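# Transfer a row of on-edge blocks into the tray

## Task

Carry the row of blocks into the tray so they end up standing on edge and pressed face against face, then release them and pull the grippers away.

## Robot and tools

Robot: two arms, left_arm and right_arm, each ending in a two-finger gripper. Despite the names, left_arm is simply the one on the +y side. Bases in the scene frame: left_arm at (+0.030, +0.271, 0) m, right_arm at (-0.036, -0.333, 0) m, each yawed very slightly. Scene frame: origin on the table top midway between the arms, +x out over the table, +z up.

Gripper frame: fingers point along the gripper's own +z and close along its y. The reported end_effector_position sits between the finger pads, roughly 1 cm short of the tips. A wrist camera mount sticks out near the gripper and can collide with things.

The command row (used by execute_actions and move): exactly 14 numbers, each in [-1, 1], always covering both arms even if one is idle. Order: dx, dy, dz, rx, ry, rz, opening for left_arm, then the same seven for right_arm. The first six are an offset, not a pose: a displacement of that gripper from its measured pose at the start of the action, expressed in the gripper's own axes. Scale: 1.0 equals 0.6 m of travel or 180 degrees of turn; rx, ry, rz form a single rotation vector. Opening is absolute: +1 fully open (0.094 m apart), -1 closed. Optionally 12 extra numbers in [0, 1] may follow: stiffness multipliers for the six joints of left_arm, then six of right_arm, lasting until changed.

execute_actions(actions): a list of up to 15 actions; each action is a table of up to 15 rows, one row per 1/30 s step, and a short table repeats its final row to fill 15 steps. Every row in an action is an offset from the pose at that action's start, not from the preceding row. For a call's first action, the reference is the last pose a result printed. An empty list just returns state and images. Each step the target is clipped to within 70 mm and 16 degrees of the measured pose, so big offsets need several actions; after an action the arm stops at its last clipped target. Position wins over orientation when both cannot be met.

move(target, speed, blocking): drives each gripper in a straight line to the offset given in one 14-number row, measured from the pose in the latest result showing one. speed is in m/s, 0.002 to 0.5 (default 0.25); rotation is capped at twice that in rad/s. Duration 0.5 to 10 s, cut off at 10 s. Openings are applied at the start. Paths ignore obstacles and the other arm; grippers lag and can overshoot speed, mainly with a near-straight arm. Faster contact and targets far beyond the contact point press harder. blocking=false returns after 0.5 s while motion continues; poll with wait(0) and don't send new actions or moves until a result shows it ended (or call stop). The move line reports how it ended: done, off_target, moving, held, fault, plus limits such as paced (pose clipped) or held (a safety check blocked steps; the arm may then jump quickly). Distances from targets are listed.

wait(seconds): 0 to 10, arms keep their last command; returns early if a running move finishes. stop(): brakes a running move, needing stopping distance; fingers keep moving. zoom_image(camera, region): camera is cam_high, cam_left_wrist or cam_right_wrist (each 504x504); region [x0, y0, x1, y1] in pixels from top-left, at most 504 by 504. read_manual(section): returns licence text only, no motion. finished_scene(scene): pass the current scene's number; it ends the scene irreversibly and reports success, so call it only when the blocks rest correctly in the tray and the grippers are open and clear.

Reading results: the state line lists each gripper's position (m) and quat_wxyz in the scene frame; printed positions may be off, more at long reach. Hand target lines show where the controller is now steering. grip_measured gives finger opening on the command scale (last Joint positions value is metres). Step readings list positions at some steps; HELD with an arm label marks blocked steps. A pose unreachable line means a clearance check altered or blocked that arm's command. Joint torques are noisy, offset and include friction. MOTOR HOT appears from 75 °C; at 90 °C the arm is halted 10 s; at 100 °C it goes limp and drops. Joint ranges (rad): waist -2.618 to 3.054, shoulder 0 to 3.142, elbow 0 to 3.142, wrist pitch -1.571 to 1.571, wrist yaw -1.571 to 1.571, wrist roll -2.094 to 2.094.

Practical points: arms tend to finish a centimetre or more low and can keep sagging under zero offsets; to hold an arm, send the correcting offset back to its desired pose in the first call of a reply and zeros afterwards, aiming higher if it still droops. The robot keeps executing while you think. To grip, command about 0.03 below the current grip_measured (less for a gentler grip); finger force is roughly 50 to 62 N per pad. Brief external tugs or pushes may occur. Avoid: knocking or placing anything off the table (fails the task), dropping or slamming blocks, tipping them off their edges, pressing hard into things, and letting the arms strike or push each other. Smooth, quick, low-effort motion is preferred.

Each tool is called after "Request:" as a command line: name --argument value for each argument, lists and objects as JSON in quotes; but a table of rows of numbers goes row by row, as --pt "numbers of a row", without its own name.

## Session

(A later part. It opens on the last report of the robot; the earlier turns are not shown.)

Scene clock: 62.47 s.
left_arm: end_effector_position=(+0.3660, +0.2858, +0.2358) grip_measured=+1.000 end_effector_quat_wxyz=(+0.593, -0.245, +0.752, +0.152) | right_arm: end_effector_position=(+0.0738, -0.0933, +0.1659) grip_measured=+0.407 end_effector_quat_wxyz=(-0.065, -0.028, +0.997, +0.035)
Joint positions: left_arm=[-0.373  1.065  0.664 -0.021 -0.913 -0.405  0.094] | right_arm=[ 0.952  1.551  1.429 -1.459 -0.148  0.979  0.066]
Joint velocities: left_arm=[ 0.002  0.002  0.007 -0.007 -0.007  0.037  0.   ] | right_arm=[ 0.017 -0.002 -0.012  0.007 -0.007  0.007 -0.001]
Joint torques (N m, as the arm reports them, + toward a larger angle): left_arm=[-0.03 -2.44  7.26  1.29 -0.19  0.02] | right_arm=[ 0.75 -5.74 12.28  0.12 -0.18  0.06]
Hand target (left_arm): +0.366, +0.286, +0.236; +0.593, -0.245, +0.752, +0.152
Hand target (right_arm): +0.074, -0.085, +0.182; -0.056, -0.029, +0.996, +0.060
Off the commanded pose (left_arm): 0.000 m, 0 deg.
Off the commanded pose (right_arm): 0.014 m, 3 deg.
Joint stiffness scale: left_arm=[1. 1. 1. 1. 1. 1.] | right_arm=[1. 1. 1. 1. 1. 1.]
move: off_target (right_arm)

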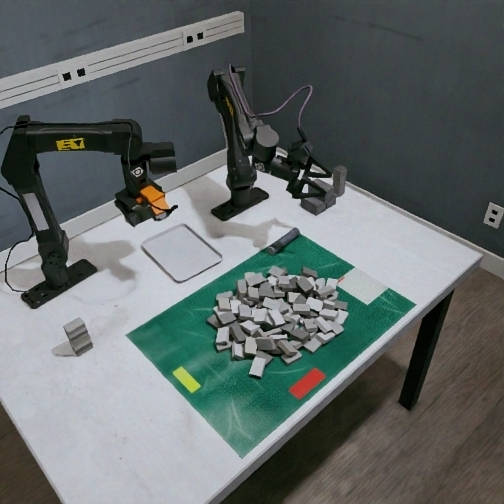

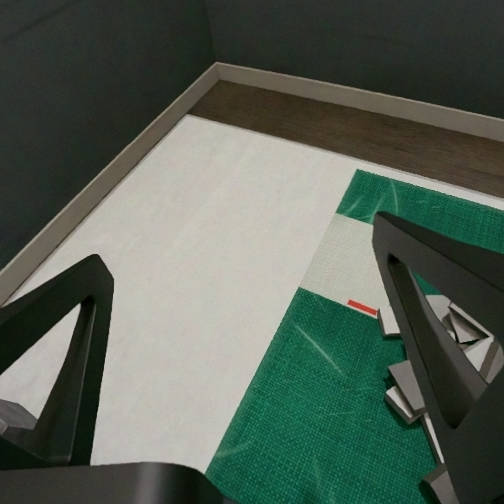

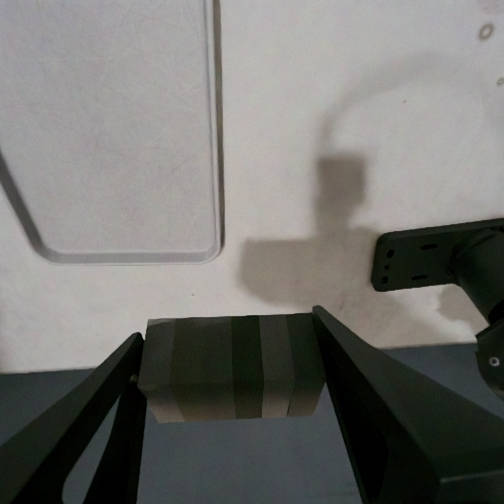

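Request:
move --target '[0,0,0,0,0,0,1,-0.19,0.16,0.1,0,0,0,0.2]' --speed 0.12

Scene clock: 67.03 s.
left_arm: end_effector_position=(+0.3661, +0.2857, +0.2358) grip_measured=+1.000 end_effector_quat_wxyz=(+0.593, -0.244, +0.752, +0.152) | right_arm: end_effector_position=(+0.1661, +0.0051, +0.0708) grip_measured=+0.407 end_effector_quat_wxyz=(-0.077, -0.027, +0.997, +0.007)
Joint positions: left_arm=[-0.373  1.065  0.664 -0.021 -0.913 -0.405  0.094] | right_arm=[ 0.884  2.139  1.803 -1.314 -0.134  0.909  0.066]
Joint velocities: left_arm=[ 0.002 -0.022  0.007  0.037  0.022 -0.051  0.   ] | right_arm=[-0.007  0.012 -0.002  0.037 -0.066  0.037  0.   ]
Joint torques (N m, as the arm reports them, + toward a larger angle): left_arm=[-0.06 -2.44  7.22  1.29 -0.22  0.  ] | right_arm=[ -0.9  -11.68  12.13  -0.18  -0.2   -0.12]
Hand target (left_arm): +0.366, +0.286, +0.236; +0.593, -0.245, +0.752, +0.152
Hand target (right_arm): +0.172, +0.012, +0.095; -0.064, -0.028, +0.997, +0.035
Off the commanded pose (left_arm): 0.000 m, 0 deg.
Off the commanded pose (right_arm): 0.030 m, 3 deg.
Joint stiffness scale: left_arm=[1. 1. 1. 1. 1. 1.] | right_arm=[1. 1. 1. 1. 1. 1.]
move: off_target (right_arm)

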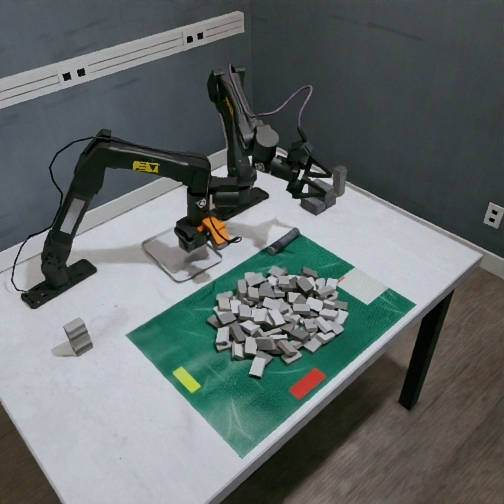

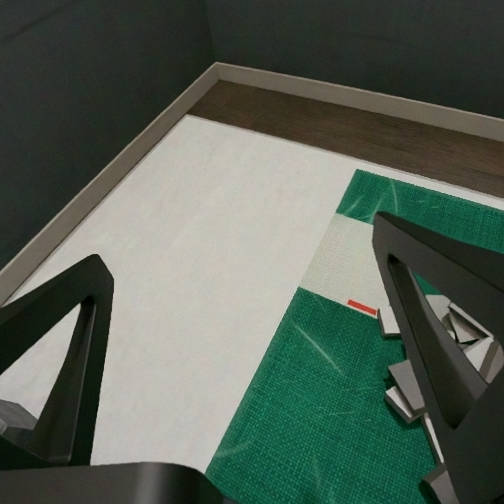

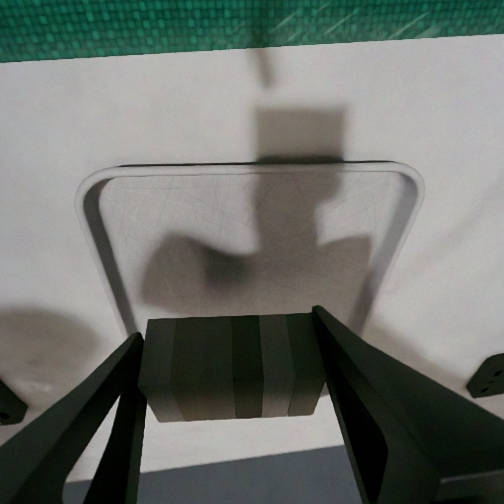

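Request:
move --target '[0,0,0,0,0,0,1,0,0,0.07,0,-0.04,0,0.2]' --speed 0.04

Scene clock: 71.20 s.
left_arm: end_effector_position=(+0.3662, +0.2855, +0.2357) grip_measured=+1.000 end_effector_quat_wxyz=(+0.593, -0.244, +0.752, +0.151) | right_arm: end_effector_position=(+0.1614, -0.0012, +0.0244) grip_measured=+0.407 end_effector_quat_wxyz=(-0.028, -0.025, +0.999, -0.006)
Joint positions: left_arm=[-0.373  1.065  0.664 -0.021 -0.912 -0.405  0.094] | right_arm=[ 0.928  2.108  1.574 -1.078 -0.041  0.961  0.066]
Joint velocities: left_arm=[ 0.002  0.002  0.022  0.051 -0.022 -0.007  0.   ] | right_arm=[-0.007 -0.002 -0.017  0.007 -0.022  0.051  0.   ]
Joint torques (N m, as the arm reports them, + toward a larger angle): left_arm=[-0.08 -2.42  7.27  1.27 -0.2  -0.01] | right_arm=[  1.51 -11.12   5.58   0.51   0.07   0.09]
Hand target (left_arm): +0.366, +0.286, +0.236; +0.593, -0.244, +0.752, +0.152
Hand target (right_arm): +0.159, +0.005, +0.030; -0.016, -0.027, +0.999, +0.009
Off the commanded pose (left_arm): 0.000 m, 0 deg.
Off the commanded pose (right_arm): 0.008 m, 2 deg.
Joint stiffness scale: left_arm=[1. 1. 1. 1. 1. 1.] | right_arm=[1. 1. 1. 1. 1. 1.]
move: done

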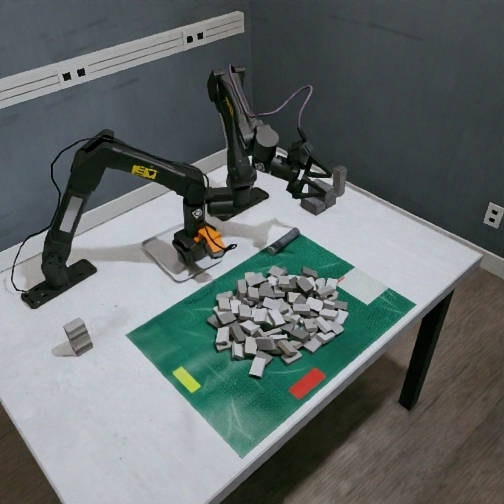

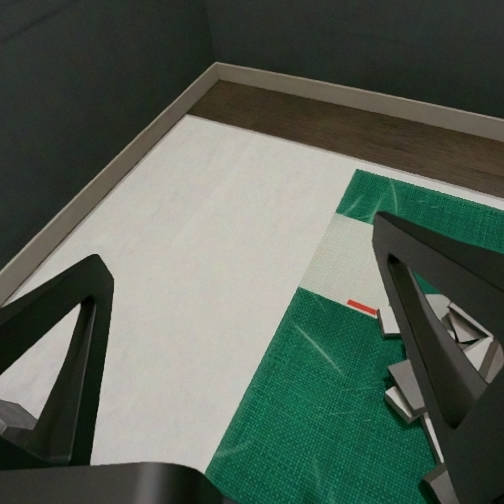

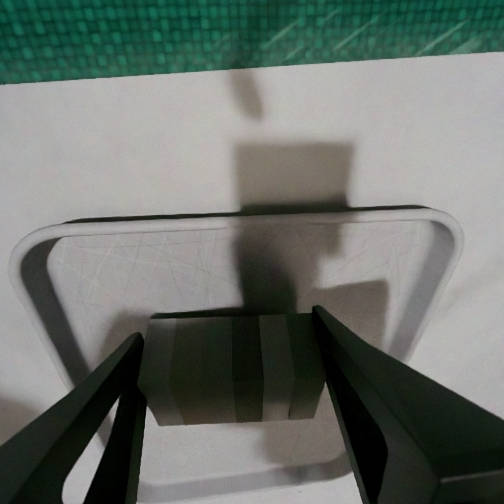

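Grasped at z≈0.0147; lower a bit, then release.

Request:
move --target '[0,0,0,0,0,0,1,0,0,0.014,0,0,0,0.2]' --speed 0.02

Request:
move --target '[0,0,0,0,0,0,1,0,0,0,0,0,0,0.8]' --speed 0.02

Request:
move --target '[0,0,0,0,0,0,1,0,0,-0.2,0,0,0,0.8]' --speed 0.1

Request:
move --target '[0,0,0,0,0,0,1,0,-0.4,-0.1,0,0,0,0.8]'

Scene clock: 75.23 s.
left_arm: end_effector_position=(+0.3662, +0.2855, +0.2357) grip_measured=+1.000 end_effector_quat_wxyz=(+0.593, -0.244, +0.752, +0.151) | right_arm: end_effector_position=(+0.1614, -0.0013, +0.0244) grip_measured=+0.407 end_effector_quat_wxyz=(-0.028, -0.025, +0.999, -0.006)
Joint positions: left_arm=[-0.373  1.065  0.664 -0.021 -0.911 -0.405  0.094] | right_arm=[ 0.928  2.107  1.573 -1.078 -0.041  0.962  0.066]
Joint velocities: left_arm=[-0.012 -0.017  0.007  0.022 -0.125  0.007  0.   ] | right_arm=[ 0.012 -0.017  0.032  0.037  0.037 -0.007 -0.001]
Joint torques (N m, as the arm reports them, + toward a larger angle): left_arm=[-0.01 -2.44  7.29  1.29 -0.21 -0.02] | right_arm=[ 0.08 -8.79  5.21  0.51  0.03 -0.03]
Hand target (left_arm): +0.366, +0.286, +0.236; +0.593, -0.244, +0.752, +0.152
Hand target (right_arm): +0.161, -0.002, +0.016; -0.029, -0.025, +0.999, -0.006
Off the commanded pose (left_arm): 0.000 m, 0 deg.
Off the commanded pose (right_arm): 0.008 m, 0 deg.
Joint stiffness scale: left_arm=[1. 1. 1. 1. 1. 1.] | right_arm=[1. 1. 1. 1. 1. 1.]
move: done

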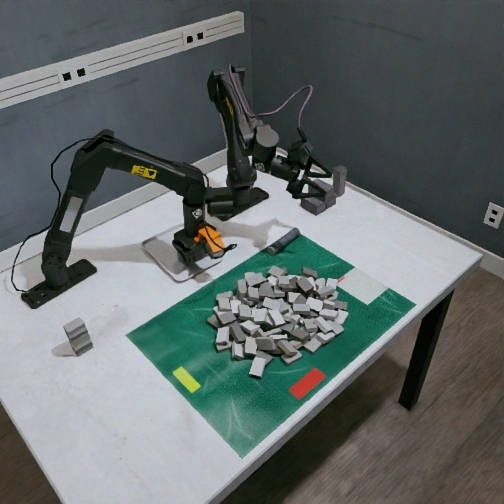

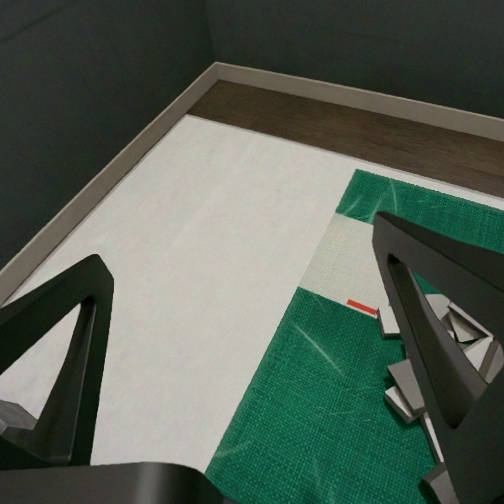

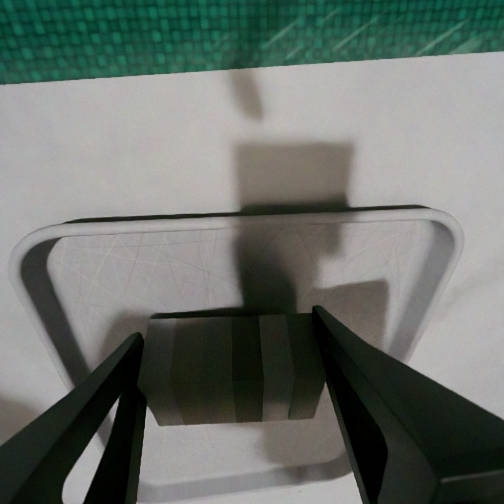

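Scene clock: 75.73 s.
left_arm: end_effector_position=(+0.3663, +0.2854, +0.2356) grip_measured=+1.000 end_effector_quat_wxyz=(+0.593, -0.244, +0.752, +0.151) | right_arm: end_effector_position=(+0.1614, -0.0013, +0.0244) grip_measured=+0.798 end_effector_quat_wxyz=(-0.028, -0.025, +0.999, -0.006)
Joint positions: left_arm=[-0.373  1.065  0.664 -0.021 -0.911 -0.405  0.094] | right_arm=[ 0.928  2.107  1.573 -1.078 -0.041  0.962  0.084]
Joint velocities: left_arm=[ 0.007 -0.007 -0.002 -0.051 -0.051 -0.007  0.   ] | right_arm=[-0.007 -0.002 -0.002 -0.022  0.007 -0.051 -0.001]
Joint torques (N m, as the arm reports them, + toward a larger angle): left_arm=[ 0.04 -2.38  7.23  1.28 -0.2   0.  ] | right_arm=[ 0.03 -9.29  7.24  0.17  0.03 -0.02]
Hand target (left_arm): +0.366, +0.285, +0.236; +0.593, -0.244, +0.752, +0.151
Hand target (right_arm): +0.161, -0.001, +0.024; -0.028, -0.025, +0.999, -0.006
Off the commanded pose (left_arm): 0.000 m, 0 deg.
Off the commanded pose (right_arm): 0.000 m, 0 deg.
Joint stiffness scale: left_arm=[1. 1. 1. 1. 1. 1.] | right_arm=[1. 1. 1. 1. 1. 1.]
move: done

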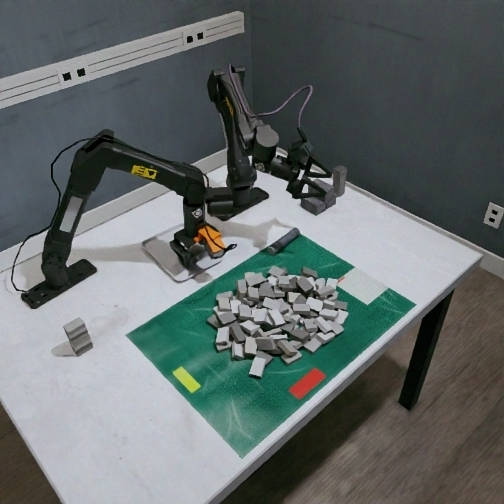

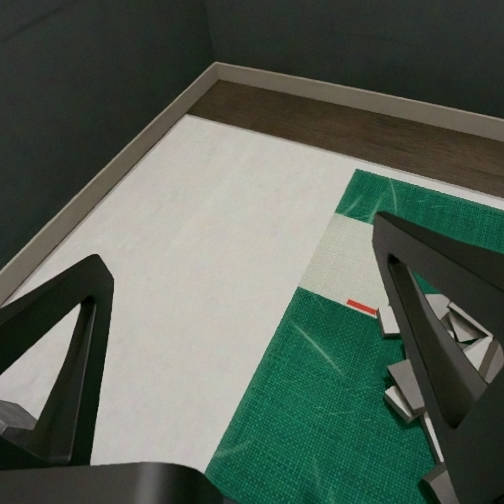

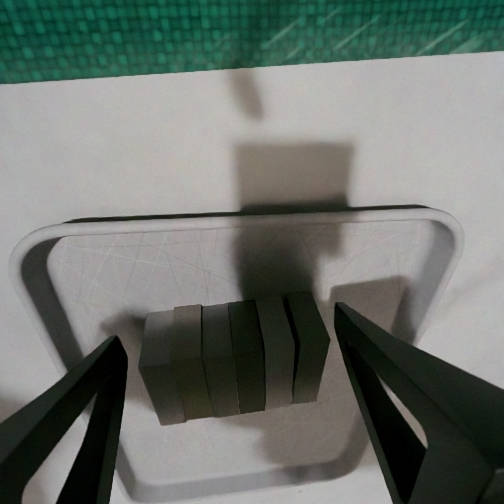

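Scene clock: 77.57 s.
left_arm: end_effector_position=(+0.3663, +0.2853, +0.2356) grip_measured=+1.000 end_effector_quat_wxyz=(+0.593, -0.244, +0.752, +0.151) | right_arm: end_effector_position=(+0.1636, +0.0023, +0.1384) grip_measured=+0.798 end_effector_quat_wxyz=(-0.030, -0.026, +0.999, -0.008)
Joint positions: left_arm=[-0.373  1.065  0.664 -0.021 -0.91  -0.405  0.094] | right_arm=[ 0.928  2.098  2.016 -1.535 -0.041  0.959  0.084]
Joint velocities: left_arm=[ 0.002  0.007  0.007 -0.066  0.007  0.037  0.   ] | right_arm=[ 0.007  0.002  0.012 -0.022  0.11   0.007 -0.001]
Joint torques (N m, as the arm reports them, + toward a larger angle): left_arm=[-0.15 -2.4   7.22  1.28 -0.21 -0.02] | right_arm=[-1.03 -8.88 10.47 -0.06  0.04 -0.12]
Hand target (left_arm): +0.366, +0.285, +0.236; +0.593, -0.244, +0.752, +0.151
Hand target (right_arm): +0.168, +0.002, +0.144; -0.028, -0.024, +0.999, -0.005
Off the commanded pose (left_arm): 0.000 m, 0 deg.
Off the commanded pose (right_arm): 0.008 m, 0 deg.
Joint stiffness scale: left_arm=[1. 1. 1. 1. 1. 1.] | right_arm=[1. 1. 1. 1. 1. 1.]
move: done

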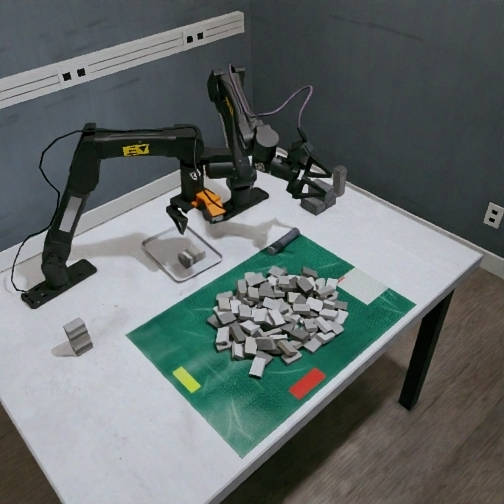

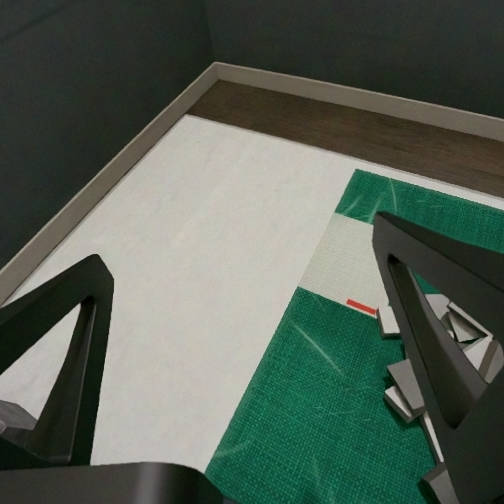

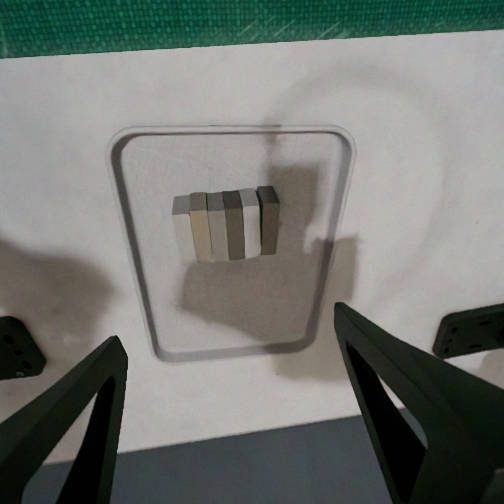

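Scene clock: 79.23 s.
left_arm: end_effector_position=(+0.3664, +0.2851, +0.2356) grip_measured=+1.000 end_effector_quat_wxyz=(+0.593, -0.244, +0.753, +0.150) | right_arm: end_effector_position=(+0.1924, -0.2315, +0.2113) grip_measured=+0.798 end_effector_quat_wxyz=(+0.043, -0.024, +0.999, +0.023)
Joint positions: left_arm=[-0.373  1.065  0.664 -0.021 -0.909 -0.405  0.094] | right_arm=[ 0.322  1.443  1.518 -1.548 -0.011  0.359  0.084]
Joint velocities: left_arm=[ 0.012  0.022 -0.007  0.022 -0.066 -0.007  0.   ] | right_arm=[ 0.007 -0.002 -0.012  0.007  0.037 -0.007  0.   ]
Joint torques (N m, as the arm reports them, + toward a larger angle): left_arm=[-0.04 -2.45  7.26  1.31 -0.19  0.01] | right_arm=[-0.52 -4.88  5.07  0.36  0.15 -0.11]
Hand target (left_arm): +0.366, +0.285, +0.236; +0.593, -0.244, +0.753, +0.151
Hand target (right_arm): +0.186, -0.237, +0.207; +0.034, -0.026, +0.999, +0.015
Off the commanded pose (left_arm): 0.000 m, 0 deg.
Off the commanded pose (right_arm): 0.017 m, 9 deg.
Joint stiffness scale: left_arm=[1. 1. 1. 1. 1. 1.] | right_arm=[1. 1. 1. 1. 1. 1.]
joint sent to its limit (right arm) — the command would take joint 4 (wrist pitch) past its lower limit, so that joint was sent only as far as its limit.
move: off_target (right_arm)

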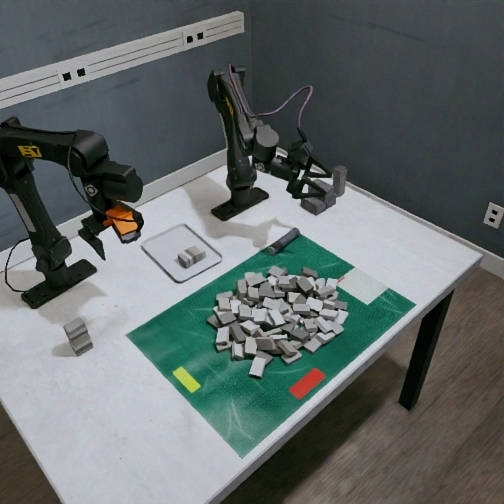

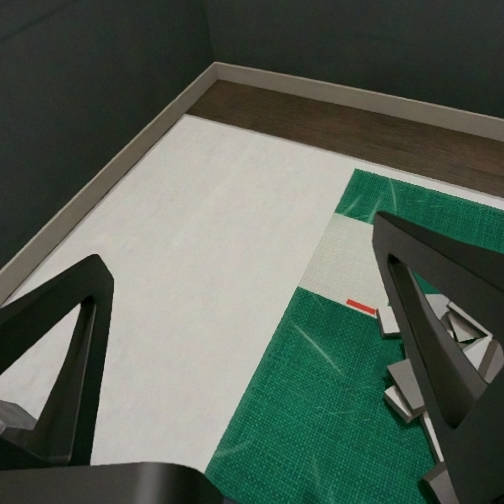

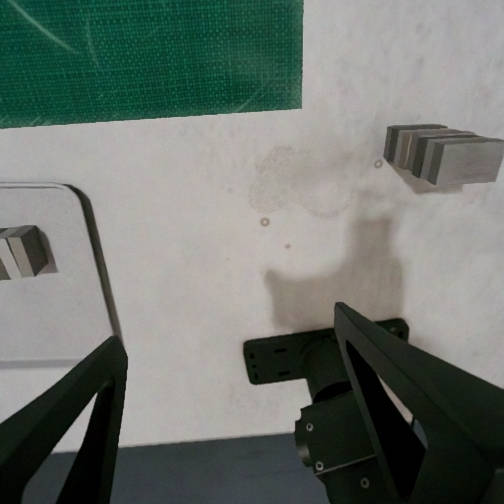

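Request:
finished_scene --scene 1

The scene is finished: the task was done.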